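# Seat each lid on its matching box with a suction arm

## Task

Place the big lid onto the big box and the little lid onto the little box, each pressed fully down so that it stays seated by itself with no help from the robot, then switch off suction and withdraw the tool.

## Robot and tools

Robot: a single six-joint arm (uf850) carrying a vacuum cup instead of fingers. The tracked point is the cup point, the centre of the cup rim when nothing touches it. The cup points along the cup point's own +z axis. From roughly 4 cm behind the rim, the tool body and its camera stick out sideways by up to about 9 cm, so leave room for them near box walls.

Frames: results give positions in the scene frame. Its origin is on the table surface below the arm base, +z is up, and +y is on your left when facing along +x. Position is in metres, orientation is a quaternion in w,x,y,z order, and velocities are in m/s and rad/s. At long reach the printed position can be a little off.

The command row: seven numbers, each between -1 and 1, ordered dx, dy, dz, rx, ry, rz, suction. The first six are an offset, not a pose. They are expressed in the cup point's own axes, and a value of 1.0 means 0.6 m or 180 degrees. rx, ry, rz together form one rotation vector. The offset is counted from the cup point pose in the most recent result that reported it. Before any such result in this scene, or for a second call within the same reply, it is counted from wherever the robot is when the action begins. Every row in an action uses that same reference; rows do not add up. An all-zero offset pulls the arm back to the reference pose, so it does not mean hold still. Suction: any value above 0.01 switches it on, 0.01 or less switches it off, and the setting persists.

Tools:
- execute_actions(actions, pictures). actions is a list holding one item or none. An empty list only reports state, with images. {"rows": [...], "steps": n} plays 1 to 15 rows, one per control step of 1/30 s, for n steps (at most 15, at least 12; 15 if omitted), repeating the last row if rows run out. {"steps": n} without rows is a pause of up to 300 steps, counted from the previous result, so your thinking time is included. Pass pictures: true to get images with an action.
- move(target, speed). target is one seven-number row of offsets, with the same layout and reference as above. The cup point follows a straight line toward it. speed is in m/s, from 0.002 to 0.5, default 0.25; rotation may go up to twice that in rad/s. A path lasts between 0.5 and 10 s and is cut off at 10 s. It does not steer around obstacles and may overshoot speed, mostly with the arm stretched out. The result carries a "move:" line giving how it ended (done, off_target, moving, held, fault), which limits acted (paced means the sent pose was clipped; held means some steps were blocked), and the remaining distance to the target. Images are included.
- wait(seconds): 0 to 10 s with no new command.
- zoom_image(camera, region): camera is "cam_high" or "cam_low" (both 896x504 images). region is [x0, y0, x1, y1] in pixels from the top-left corner, no larger than 504 by 504.
- read_manual(section): only returns licence text.
- finished_scene(scene): give the current scene number.

Timing: each action's result is taken 12 steps before the action ends, and those steps run while you think. Each step, the commanded pose is limited to within 70 mm and 16 degrees of the measured one. A large offset therefore may not finish in one action; read the new pose and send the rest.

Result lines: "pose unreachable" means the clearance check changed or blocked the command, and HELD flags the steps where that happened. "Hand target" is the pose the controller is currently heading for. Joint positions and torques are listed from the base outward. Torques carry offsets and noise and are non-zero even in free air. suction_measured stays near 0 when there is no seal, and reaches 0.83 or more on an airtight face. part_present switches to 1 at 0.50 and back to 0 below 0.45. MOTOR HOT appears at 65 °C. At 80 °C the brakes lock until the motors cool.

Gripping: press the whole 36 mm rim flat onto a smooth face of a lid, away from edges, holes and seams, with suction on. Under vacuum the cup shrinks, so a held part sits up to about 12 mm nearer the tool. To release, set the lid down so it rests, switch suction off, then back away more than 15 mm. If the cup seals onto the table it pins the tool; switching suction off frees it.

Avoid: pushing anything off the table, dropping lids, and fast or deep contacts. Harder impacts come from higher speed and from targets set further beyond the contact point. Contact torque at a joint's load limit (waist 56.4, shoulder 56.4, elbow 47, forearm roll 25.3, wrist pitch 17.8, wrist roll 17.8 N m) stops the arm, backs it off and freezes it for 10 s. Loose objects may occasionally be nudged by outside pushes, so check that lids are still in place before ending.

Each tool is called after ">>>" by a JSON object that holds its "fn" and its "kwargs", one argument or row to a line.

## Session

>>> {"fn": "execute_actions", "kwargs": {
  "actions": []
}}

Scene clock: 0.00 s of 6200.00 s.
end_effector_position=(+0.6015, +0.0247, +0.3460) suction_measured=0.00 part_present=0 end_effector_quat_wxyz=(-0.005, -0.022, +1.000, +0.007) end_effector_velocity=(-0.000, +0.000, -0.000) end_effector_angular_velocity=(-0.000, +0.001, -0.000)
Joint positions: [ 0.003 -0.535 -1.293 -0.    -0.761 -1.568]
Joint velocities: [ 0.    -0.    -0.     0.    -0.001  0.   ]
Joint torques (N m, as the arm reports them, + toward a larger angle): no reading
Motor temperatures (°C, as the motors report them): [28 25 28 28 32 32]
Hand target: +0.602, +0.025, +0.346; -0.005, -0.022, +1.000, +0.007

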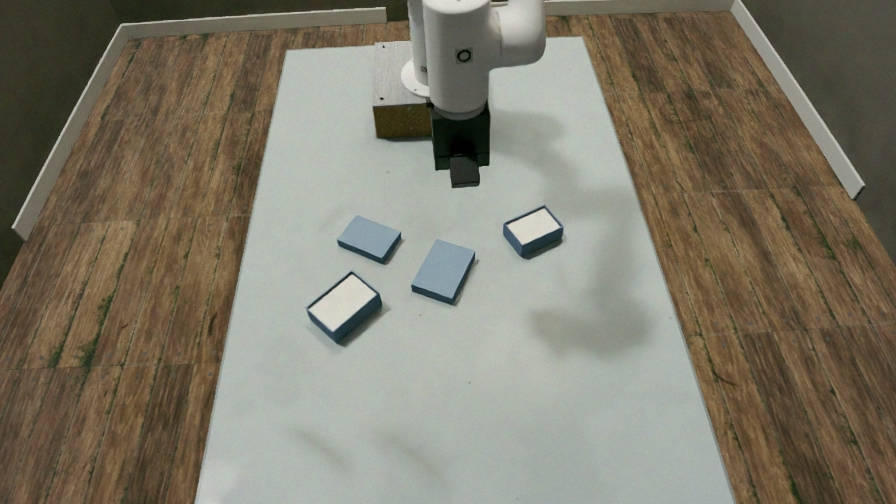

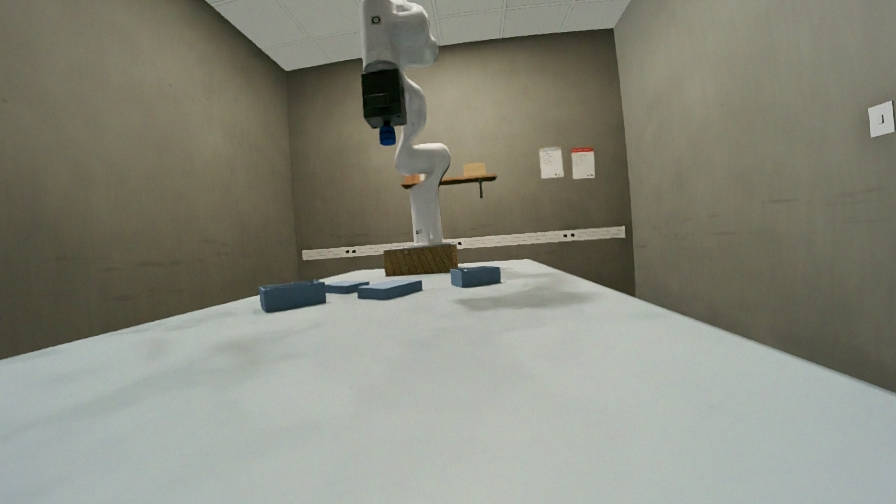

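>>> {"fn": "zoom_image", "kwargs": {
  "camera": "cam_high",
  "region": [290,200,490,350]
}}

>>> {"fn": "zoom_image", "kwargs": {
  "camera": "cam_high",
  "region": [400,170,600,320]
}}

>>> {"fn": "zoom_image", "kwargs": {
  "camera": "cam_low",
  "region": [240,240,520,330]
}}

Region (290, 200, 490, 350) of cam_high's 896x504 image, scaled by 2.520, with more detail than that image has; it fills the top 378 rows of this view, and the rest is white.

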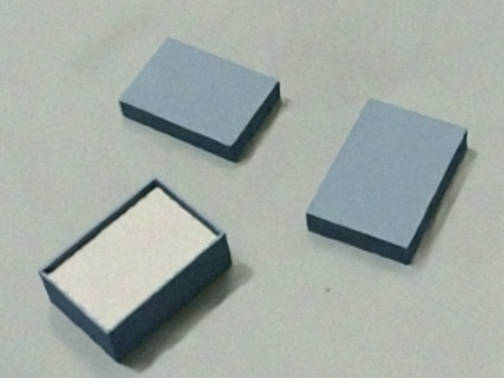

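Region (400, 170, 600, 320) of cam_high's 896x504 image, scaled by 2.520, with more detail than that image has; it fills the top 378 rows of this view, and the rest is white.

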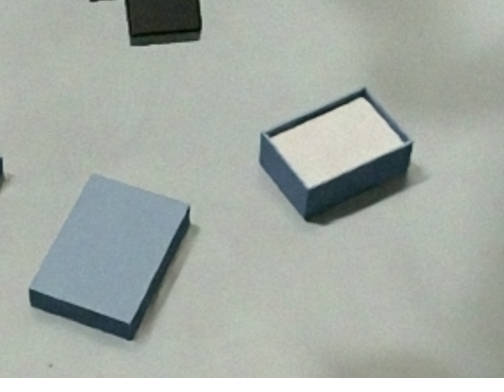

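Region (240, 240, 520, 330) of cam_low's 896x504 image, scaled by 1.800, with more detail than that image has; it fills the top 162 rows of this view, and the rest is white.

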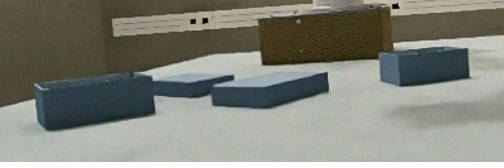

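>>> {"fn": "zoom_image", "kwargs": {
  "camera": "cam_high",
  "region": [300,264,390,348]
}}

>>> {"fn": "zoom_image", "kwargs": {
  "camera": "cam_high",
  "region": [400,230,490,314]
}}

>>> {"fn": "zoom_image", "kwargs": {
  "camera": "cam_high",
  "region": [325,200,415,274]
}}

>>> {"fn": "zoom_image", "kwargs": {
  "camera": "cam_high",
  "region": [490,195,580,269]
}}

Region (300, 264, 390, 348) of cam_high's 896x504 image, scaled by 5.600, with more detail than that image has; it fills the top 470 rows of this view, and the rest is white.

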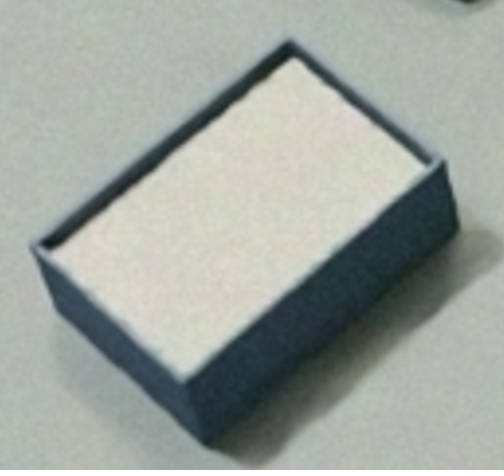

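Region (400, 230, 490, 314) of cam_high's 896x504 image, scaled by 5.600, with more detail than that image has; it fills the top 470 rows of this view, and the rest is white.

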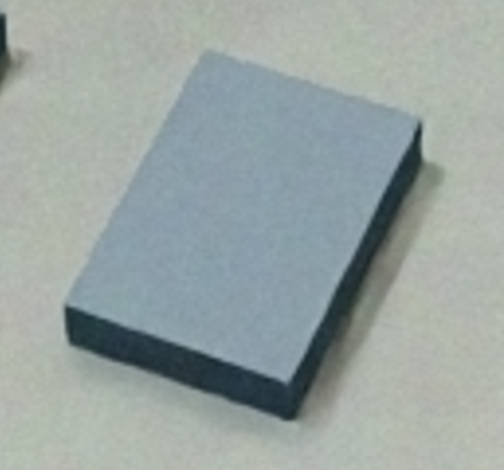

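Region (325, 200, 415, 274) of cam_high's 896x504 image, scaled by 5.600, with more detail than that image has; it fills the top 414 rows of this view, and the rest is white.

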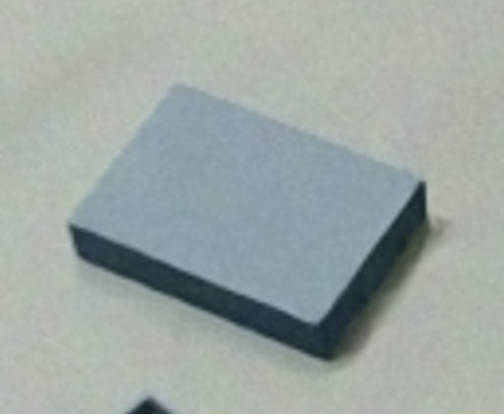

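Region (490, 195, 580, 269) of cam_high's 896x504 image, scaled by 5.600, with more detail than that image has; it fills the top 414 rows of this view, and the rest is white.

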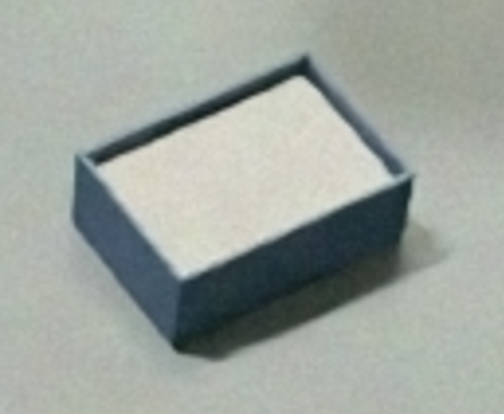

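>>> {"fn": "move", "kwargs": {
  "target": [0.135,-0.0715,0.485,0.0045,-0.003,0,0],
  "speed": 0.4
}}

Scene clock: 4.77 s of 6200.00 s.
end_effector_position=(+0.5198, -0.0178, +0.0555) suction_measured=0.00 part_present=0 end_effector_quat_wxyz=(-0.000, -0.022, +1.000, +0.000) end_effector_velocity=(-0.002, -0.000, -0.003) end_effector_angular_velocity=(-0.003, +0.005, -0.000)
Joint positions: [-0.073 -0.912 -1.057 -0.097 -0.137 -1.548]
Joint velocities: [ 0.    -0.006 -0.    -0.02  -0.     0.021]
Joint torques (N m, as the arm reports them, + toward a larger angle): [  3.93  54.55 -14.17  -1.93   0.35   0.02]
Motor temperatures (°C, as the motors report them): [28 26 29 28 32 32]
Hand target: +0.520, -0.018, +0.055; -0.001, -0.022, +1.000, +0.000
Off the commanded pose: 0.001 m, 0 deg.
Kept back: nothing.
After step 90, 0.33 s passed at rest.
move: done; limits=paced

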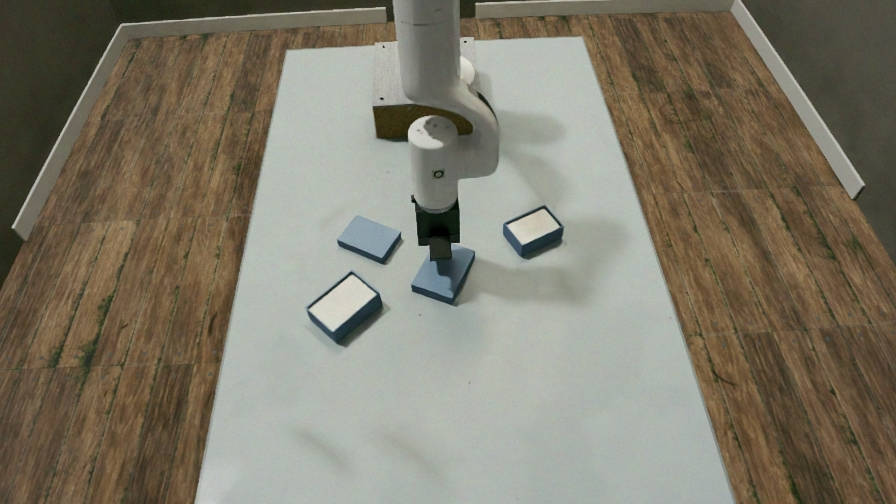

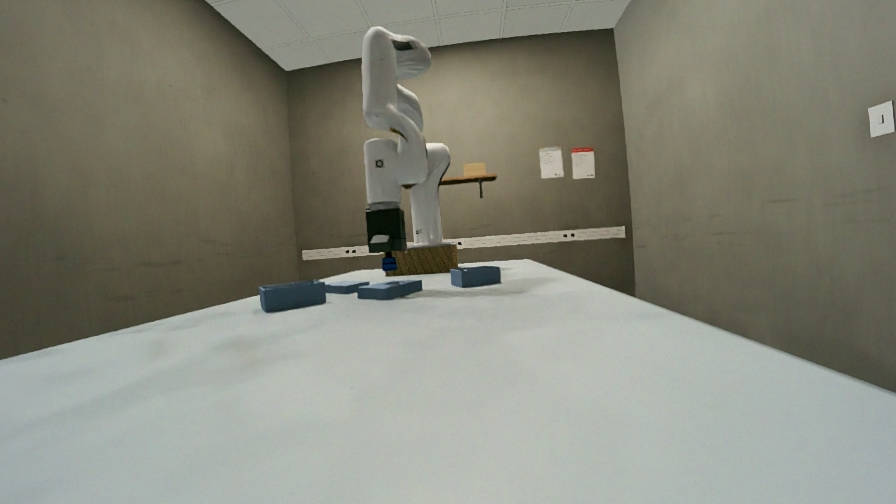

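>>> {"fn": "move", "kwargs": {
  "target": [0,0.008,0.04,0,0,-0.42,0],
  "speed": 0.5
}}

>>> {"fn": "zoom_image", "kwargs": {
  "camera": "cam_high",
  "region": [400,230,490,314]
}}

>>> {"fn": "zoom_image", "kwargs": {
  "camera": "cam_low",
  "region": [340,240,440,310]
}}

Scene clock: 8.80 s of 6200.00 s.
end_effector_position=(+0.5194, -0.0130, +0.0314) suction_measured=0.00 part_present=0 end_effector_quat_wxyz=(-0.000, -0.629, +0.777, -0.014) end_effector_velocity=(-0.000, -0.000, -0.000) end_effector_angular_velocity=(+0.018, +0.031, +0.006)
Joint positions: [-0.053 -0.964 -1.067 -0.439 -0.085 -2.506]
Joint velocities: [-0.009 -0.008 -0.022  0.418 -0.033 -0.432]
Joint torques (N m, as the arm reports them, + toward a larger angle): [  3.18  53.35 -12.64  -1.8    0.65   0.14]
Motor temperatures (°C, as the motors report them): [28 26 29 28 32 32]
Hand target: +0.519, -0.013, +0.031; -0.001, -0.630, +0.777, -0.012
Off the commanded pose: 0.000 m, 2 deg.
Kept back: nothing.
move: done

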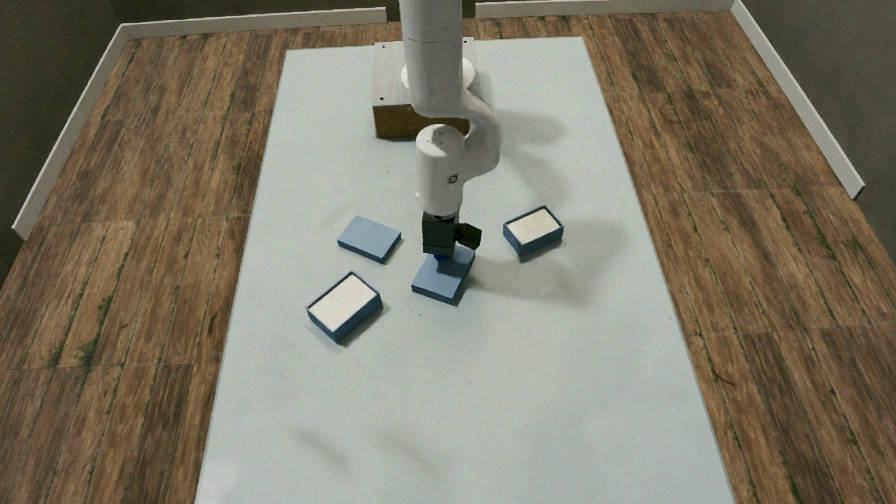

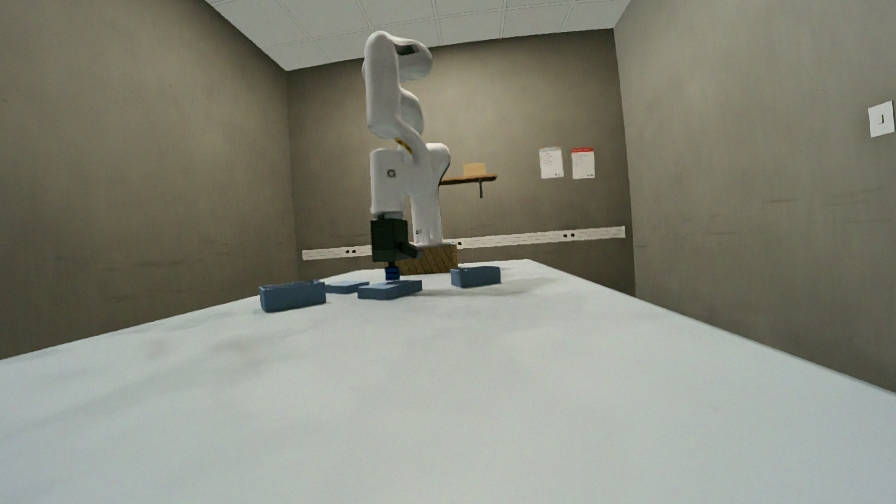

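Region (400, 230, 490, 314) of cam_high's 896x504 image, scaled by 5.600, with more detail than that image has; it fills the top 470 rows of this view, and the rest is white.

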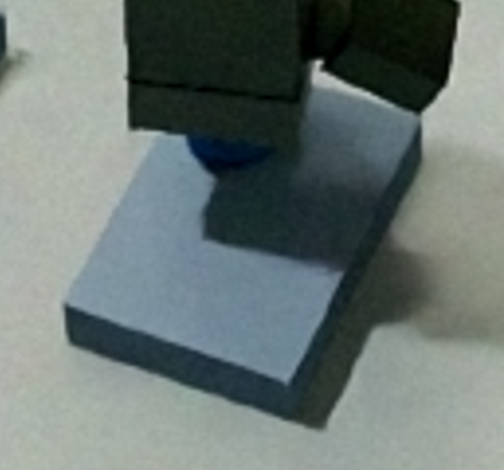

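Region (340, 240, 440, 310) of cam_low's 896x504 image, scaled by 5.040, with more detail than that image has; it fills the top 353 rows of this view, and the rest is white.

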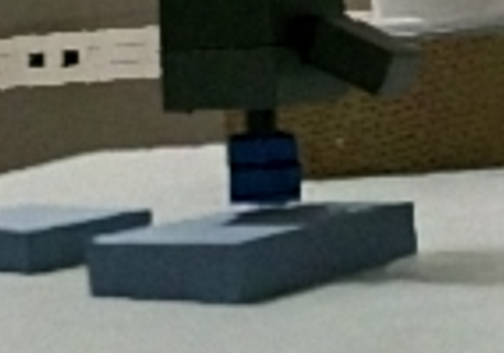

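>>> {"fn": "move", "kwargs": {
  "target": [-0.0177,-0.051,0,-0.0069,-0.0056,0,0],
  "speed": 0.08
}}

>>> {"fn": "move", "kwargs": {
  "target": [0,0,0.02,0,0,0,1],
  "speed": 0.03
}}

>>> {"fn": "zoom_image", "kwargs": {
  "camera": "cam_high",
  "region": [400,230,490,314]
}}

Scene clock: 10.30 s of 6200.00 s.
end_effector_position=(+0.5514, -0.0087, +0.0318) suction_measured=0.00 part_present=0 end_effector_quat_wxyz=(-0.001, -0.629, +0.777, -0.002) end_effector_velocity=(+0.001, +0.000, +0.000) end_effector_angular_velocity=(+0.024, +0.009, +0.004)
Joint positions: [-0.053 -1.004 -1.176 -0.11  -0.163 -2.833]
Joint velocities: [-0.011 -0.004 -0.01   0.159 -0.013 -0.171]
Joint torques (N m, as the arm reports them, + toward a larger angle): [  5.48  56.92 -14.56  -2.89   0.46   0.13]
Motor temperatures (°C, as the motors report them): [28 26 29 28 32 32]
Hand target: +0.552, -0.009, +0.032; -0.000, -0.629, +0.777, -0.001
Off the commanded pose: 0.000 m, 0 deg.
Kept back: nothing.
move: done

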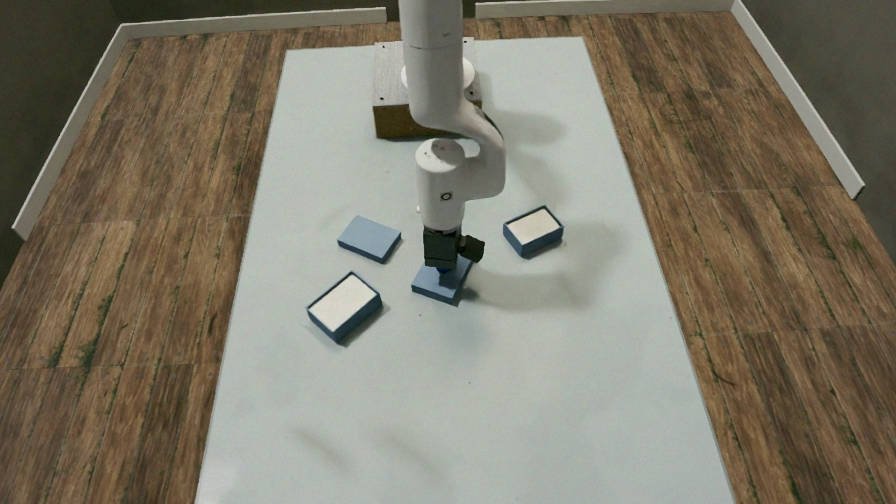

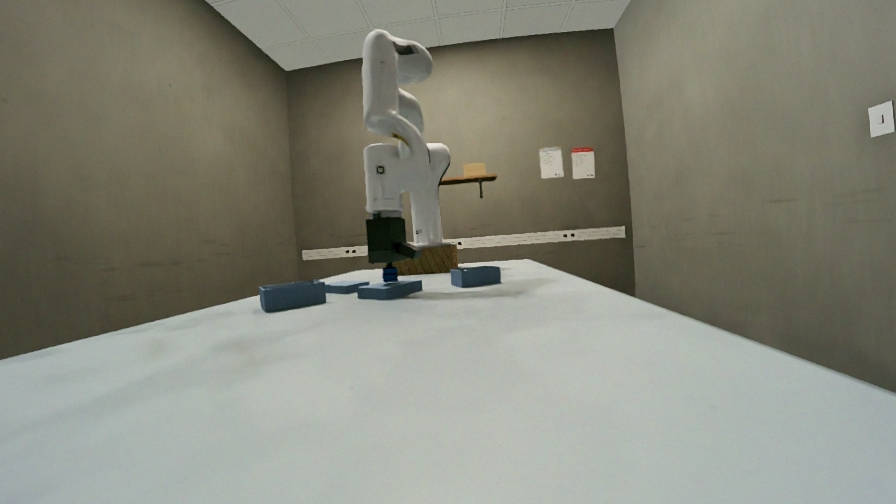

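Scene clock: 11.07 s of 6200.00 s.
end_effector_position=(+0.5514, -0.0088, +0.0200) suction_measured=0.94 part_present=1 end_effector_quat_wxyz=(-0.001, -0.629, +0.777, -0.002) end_effector_velocity=(+0.001, +0.000, -0.001) end_effector_angular_velocity=(-0.000, -0.001, +0.001)
Joint positions: [-0.054 -1.031 -1.189 -0.12  -0.149 -2.824]
Joint velocities: [ 0.001 -0.002 -0.002 -0.003  0.001  0.003]
Joint torques (N m, as the arm reports them, + toward a larger angle): [  4.28  57.22 -14.61  -2.11   0.4   -0.02]
Motor temperatures (°C, as the motors report them): [28 26 29 28 32 32]
Hand target: +0.551, -0.009, +0.020; -0.001, -0.629, +0.777, -0.002
Off the commanded pose: 0.000 m, 0 deg.
Kept back: nothing.
move: done

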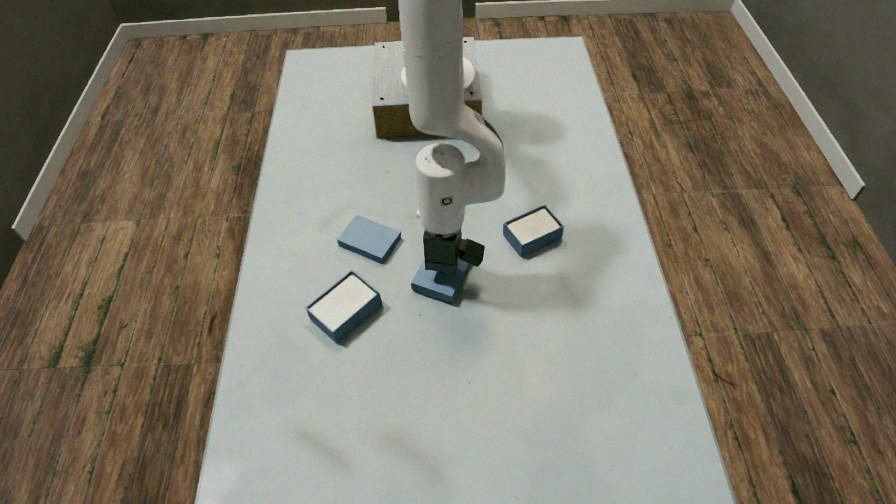

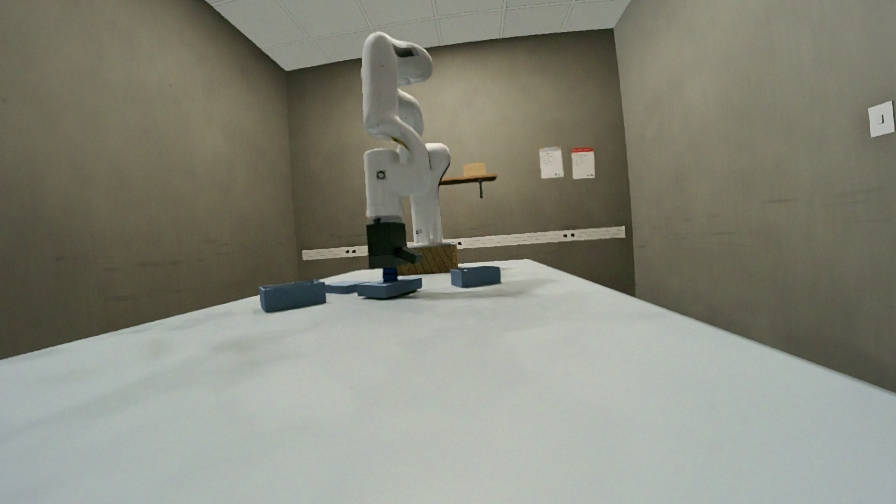

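Region (400, 230, 490, 314) of cam_high's 896x504 image, scaled by 5.600, with more detail than that image has; it fills the top 470 rows of this view, and the rest is white.

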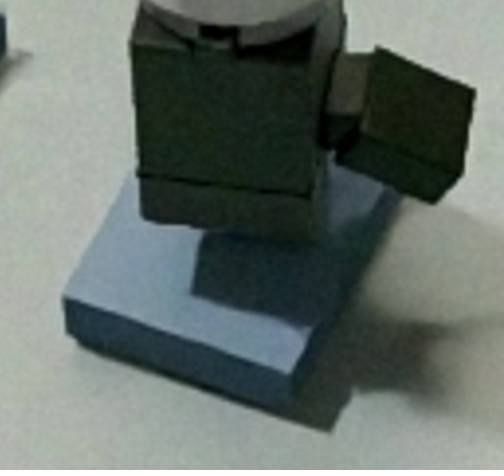

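>>> {"fn": "move", "kwargs": {
  "target": [0,0,-0.085,0,0,0,1],
  "speed": 0.15
}}

>>> {"fn": "move", "kwargs": {
  "target": [0.306,-0.208,0,0,0,0.107,1]
}}

>>> {"fn": "zoom_image", "kwargs": {
  "camera": "cam_high",
  "region": [300,264,390,348]
}}

>>> {"fn": "zoom_image", "kwargs": {
  "camera": "cam_low",
  "region": [245,250,345,320]
}}

Scene clock: 12.70 s of 6200.00 s.
end_effector_position=(+0.5512, -0.0086, +0.0707) suction_measured=0.94 part_present=1 end_effector_quat_wxyz=(-0.001, -0.629, +0.777, -0.002) end_effector_velocity=(+0.000, +0.000, +0.002) end_effector_angular_velocity=(+0.000, -0.001, +0.001)
Joint positions: [-0.052 -0.918 -1.138 -0.085 -0.212 -2.858]
Joint velocities: [ 0.     0.005  0.001  0.002 -0.003 -0.003]
Joint torques (N m, as the arm reports them, + toward a larger angle): [  3.48  55.19 -15.73  -2.03   0.35  -0.01]
Motor temperatures (°C, as the motors report them): [28 26 29 28 32 32]
Hand target: +0.551, -0.009, +0.071; -0.001, -0.629, +0.777, -0.002
Off the commanded pose: 0.000 m, 0 deg.
Kept back: nothing.
move: done

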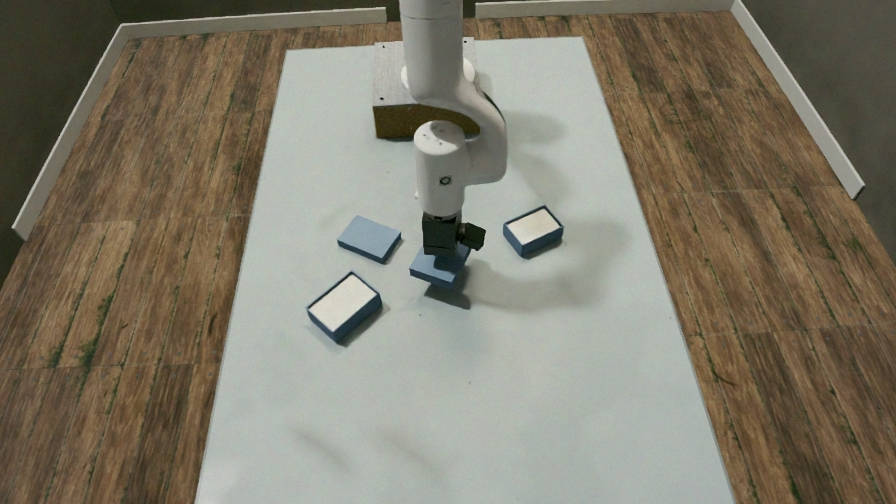

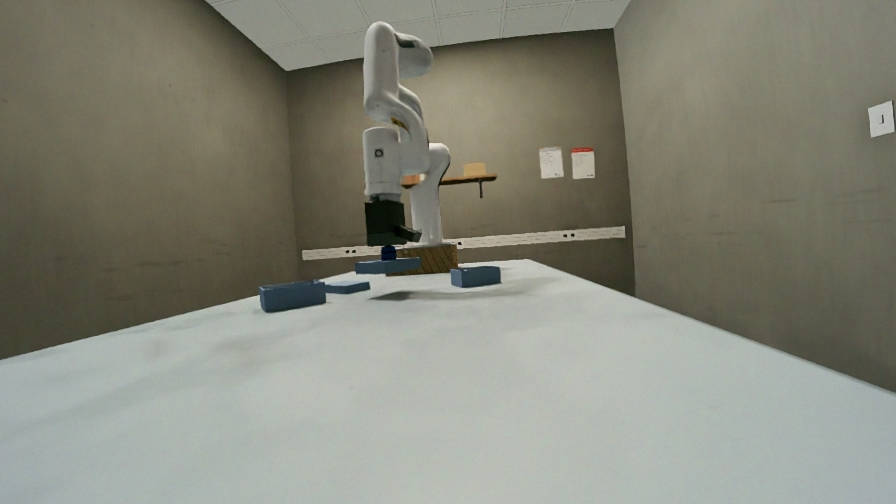

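Scene clock: 14.13 s of 6200.00 s.
end_effector_position=(+0.6356, -0.2134, +0.0715) suction_measured=0.94 part_present=1 end_effector_quat_wxyz=(-0.001, -0.491, +0.871, -0.001) end_effector_velocity=(+0.002, -0.002, +0.000) end_effector_angular_velocity=(-0.000, -0.001, -0.003)
Joint positions: [-0.363 -1.099 -1.547 -0.032 -0.435 -2.887]
Joint velocities: [-0.002 -0.003 -0.007  0.001 -0.003  0.   ]
Joint torques (N m, as the arm reports them, + toward a larger angle): [  4.02  66.43 -19.28  -1.83   0.4   -0.1 ]
Motor temperatures (°C, as the motors report them): [28 26 29 28 32 32]
Hand target: +0.636, -0.214, +0.071; -0.001, -0.490, +0.871, -0.001
Off the commanded pose: 0.001 m, 0 deg.
Kept back: nothing.
move: done

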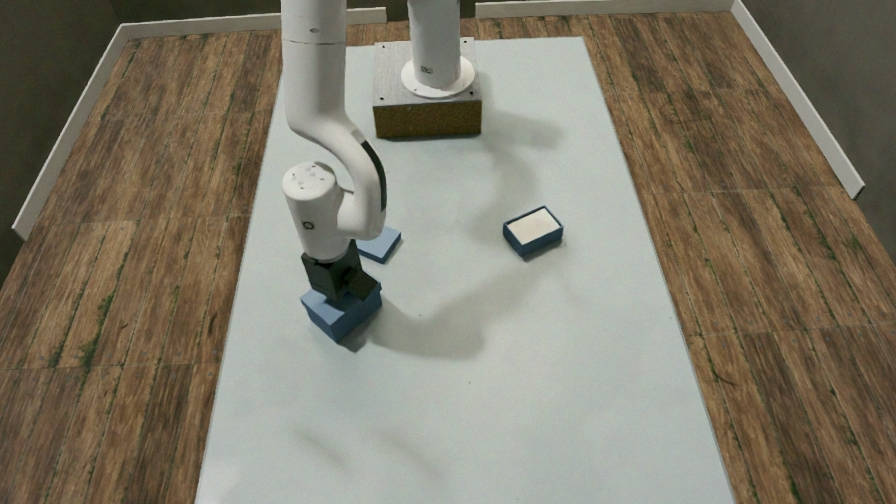

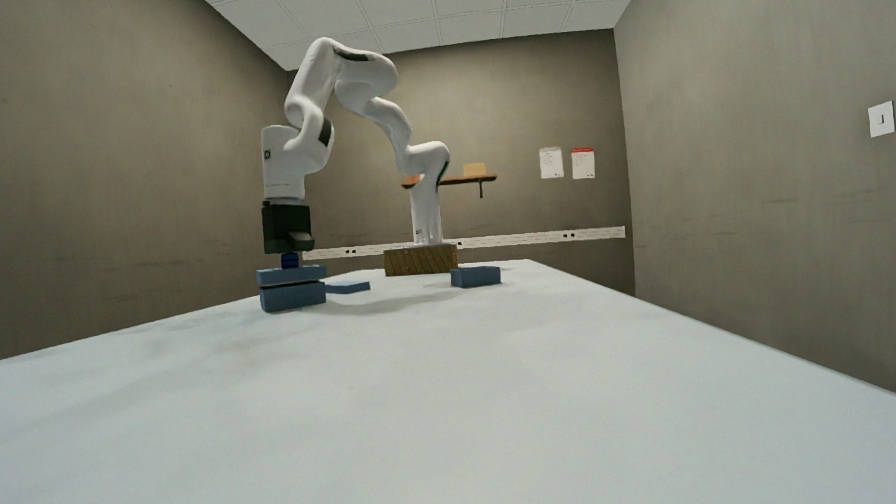

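Region (300, 264, 390, 348) of cam_high's 896x504 image, scaled by 5.600, with more detail than that image has; it fills the top 470 rows of this view, and the rest is white.

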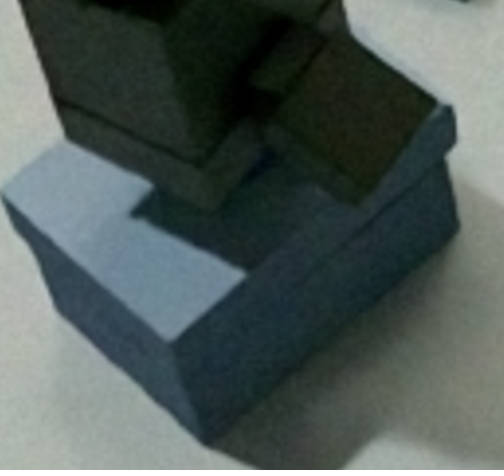

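Region (245, 250, 345, 320) of cam_low's 896x504 image, scaled by 5.040, with more detail than that image has; it fills the top 353 rows of this view, and the rest is white.

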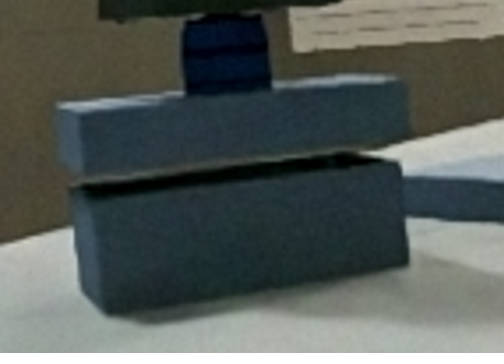

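>>> {"fn": "move", "kwargs": {
  "target": [0.002,-0.0015,0.036,0,0,0,1],
  "speed": 0.025
}}

>>> {"fn": "zoom_image", "kwargs": {
  "camera": "cam_low",
  "region": [245,250,345,320]
}}

Scene clock: 15.83 s of 6200.00 s.
end_effector_position=(+0.6357, -0.2150, +0.0500) suction_measured=0.94 part_present=1 end_effector_quat_wxyz=(-0.001, -0.491, +0.871, -0.001) end_effector_velocity=(+0.000, -0.001, -0.001) end_effector_angular_velocity=(-0.000, -0.001, -0.001)
Joint positions: [-0.366 -1.142 -1.571 -0.033 -0.415 -2.888]
Joint velocities: [-0.001 -0.002 -0.002 -0.     0.001 -0.   ]
Joint torques (N m, as the arm reports them, + toward a larger angle): [  3.94  66.3  -19.3   -1.82   0.51  -0.07]
Motor temperatures (°C, as the motors report them): [28 26 29 28 32 32]
Hand target: +0.636, -0.215, +0.050; -0.001, -0.491, +0.871, -0.001
Off the commanded pose: 0.000 m, 0 deg.
Kept back: nothing.
move: done

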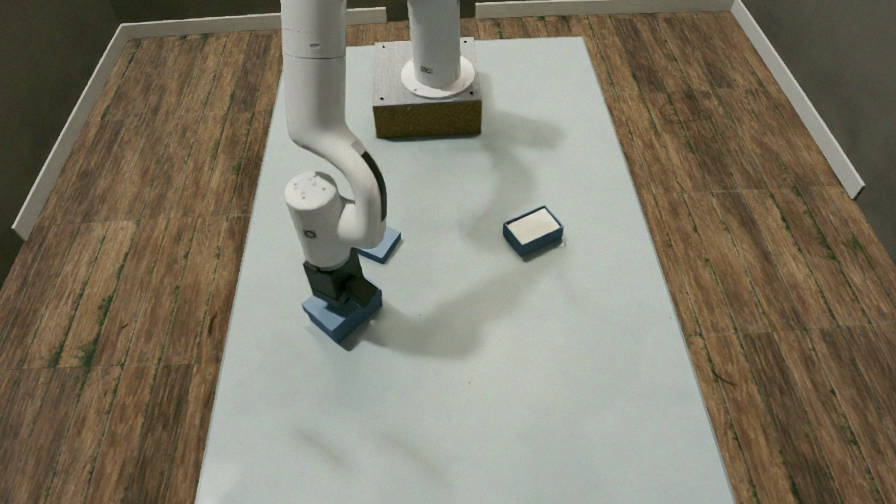

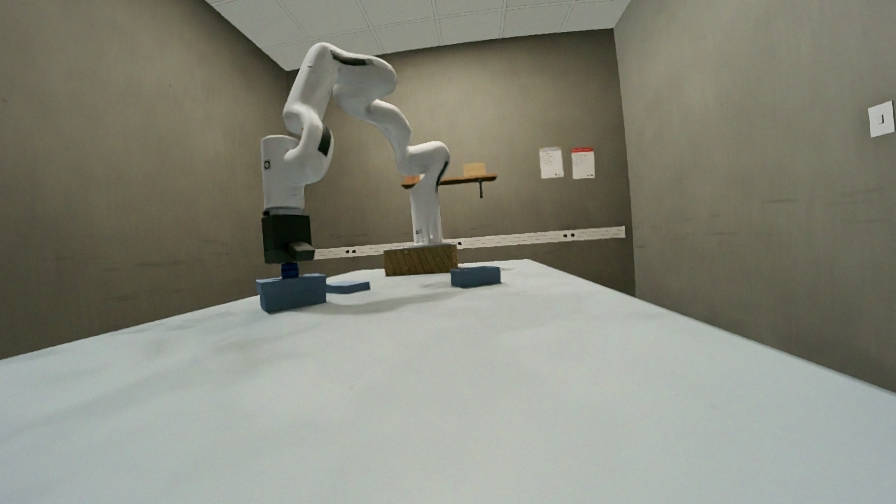

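Region (245, 250, 345, 320) of cam_low's 896x504 image, scaled by 5.040, with more detail than that image has; it fills the top 353 rows of this view, and the rest is white.

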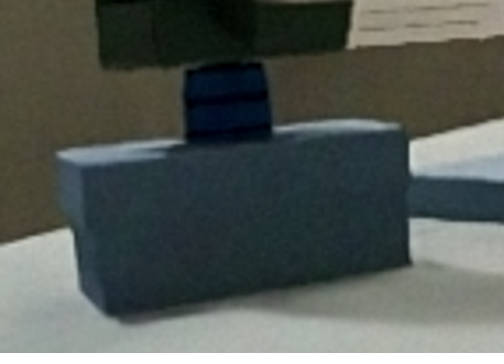

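>>> {"fn": "move", "kwargs": {
  "target": [0,0,0.02,0,0,0,1],
  "speed": 0.02
}}

>>> {"fn": "move", "kwargs": {
  "target": [0,0,0,0,0,0,0]
}}

>>> {"fn": "zoom_image", "kwargs": {
  "camera": "cam_low",
  "region": [245,250,345,320]
}}

Scene clock: 17.13 s of 6200.00 s.
end_effector_position=(+0.6357, -0.2150, +0.0381) suction_measured=0.94 part_present=1 end_effector_quat_wxyz=(-0.001, -0.491, +0.871, -0.001) end_effector_velocity=(+0.001, -0.001, -0.001) end_effector_angular_velocity=(-0.000, -0.001, +0.000)
Joint positions: [-0.366 -1.166 -1.583 -0.034 -0.404 -2.887]
Joint velocities: [-0.001 -0.002 -0.003 -0.     0.001 -0.001]
Joint torques (N m, as the arm reports them, + toward a larger angle): [  3.81  66.39 -18.97  -1.84   0.41  -0.03]
Motor temperatures (°C, as the motors report them): [28 26 29 28 32 32]
Hand target: +0.636, -0.215, +0.038; -0.001, -0.491, +0.871, -0.001
Off the commanded pose: 0.000 m, 0 deg.
Kept back: nothing.
move: done

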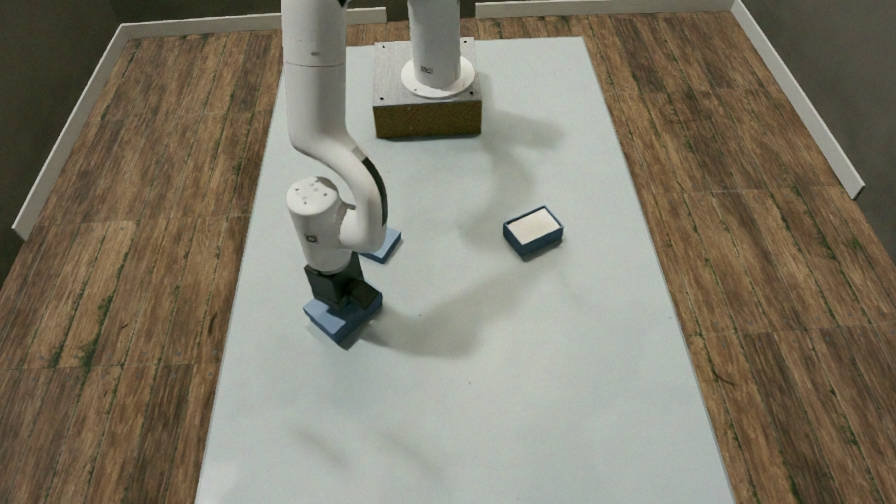

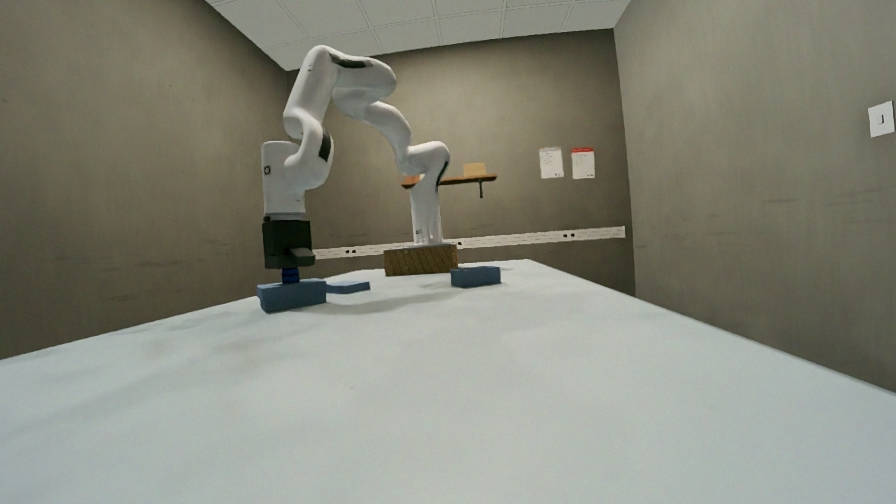

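Scene clock: 17.63 s of 6200.00 s.
end_effector_position=(+0.6360, -0.2151, +0.0384) suction_measured=0.00 part_present=0 end_effector_quat_wxyz=(-0.000, -0.491, +0.871, -0.002) end_effector_velocity=(+0.000, +0.000, -0.000) end_effector_angular_velocity=(-0.000, -0.001, +0.000)
Joint positions: [-0.366 -1.166 -1.584 -0.034 -0.404 -2.887]
Joint velocities: [0.    0.    0.001 0.    0.002 0.   ]
Joint torques (N m, as the arm reports them, + toward a larger angle): [  3.53  53.33 -15.02  -1.69   0.85  -0.08]
Motor temperatures (°C, as the motors report them): [28 26 29 28 32 32]
Hand target: +0.636, -0.215, +0.038; -0.001, -0.491, +0.871, -0.001
Off the commanded pose: 0.000 m, 0 deg.
Kept back: nothing.
move: done

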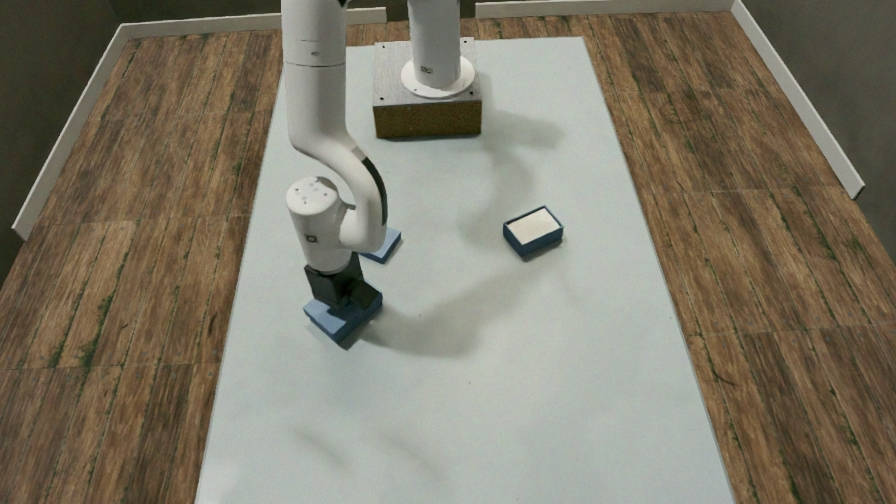

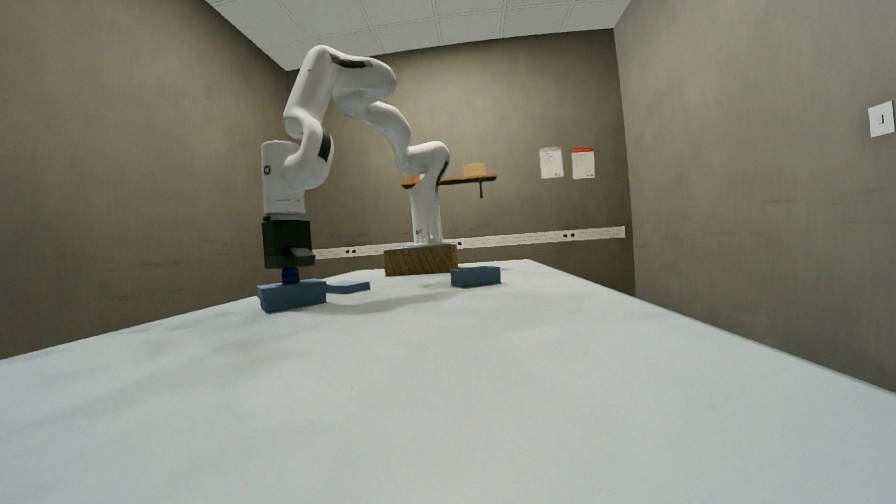

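Region (245, 250, 345, 320) of cam_low's 896x504 image, scaled by 5.040, with more detail than that image has; it fills the top 353 rows of this view, and the rest is white.

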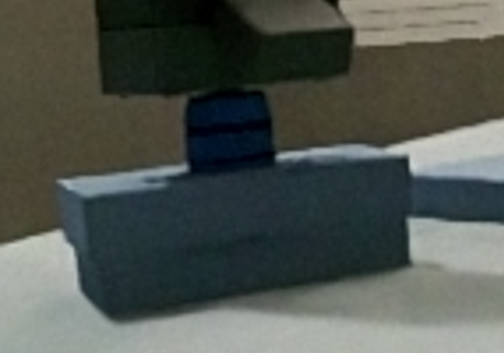

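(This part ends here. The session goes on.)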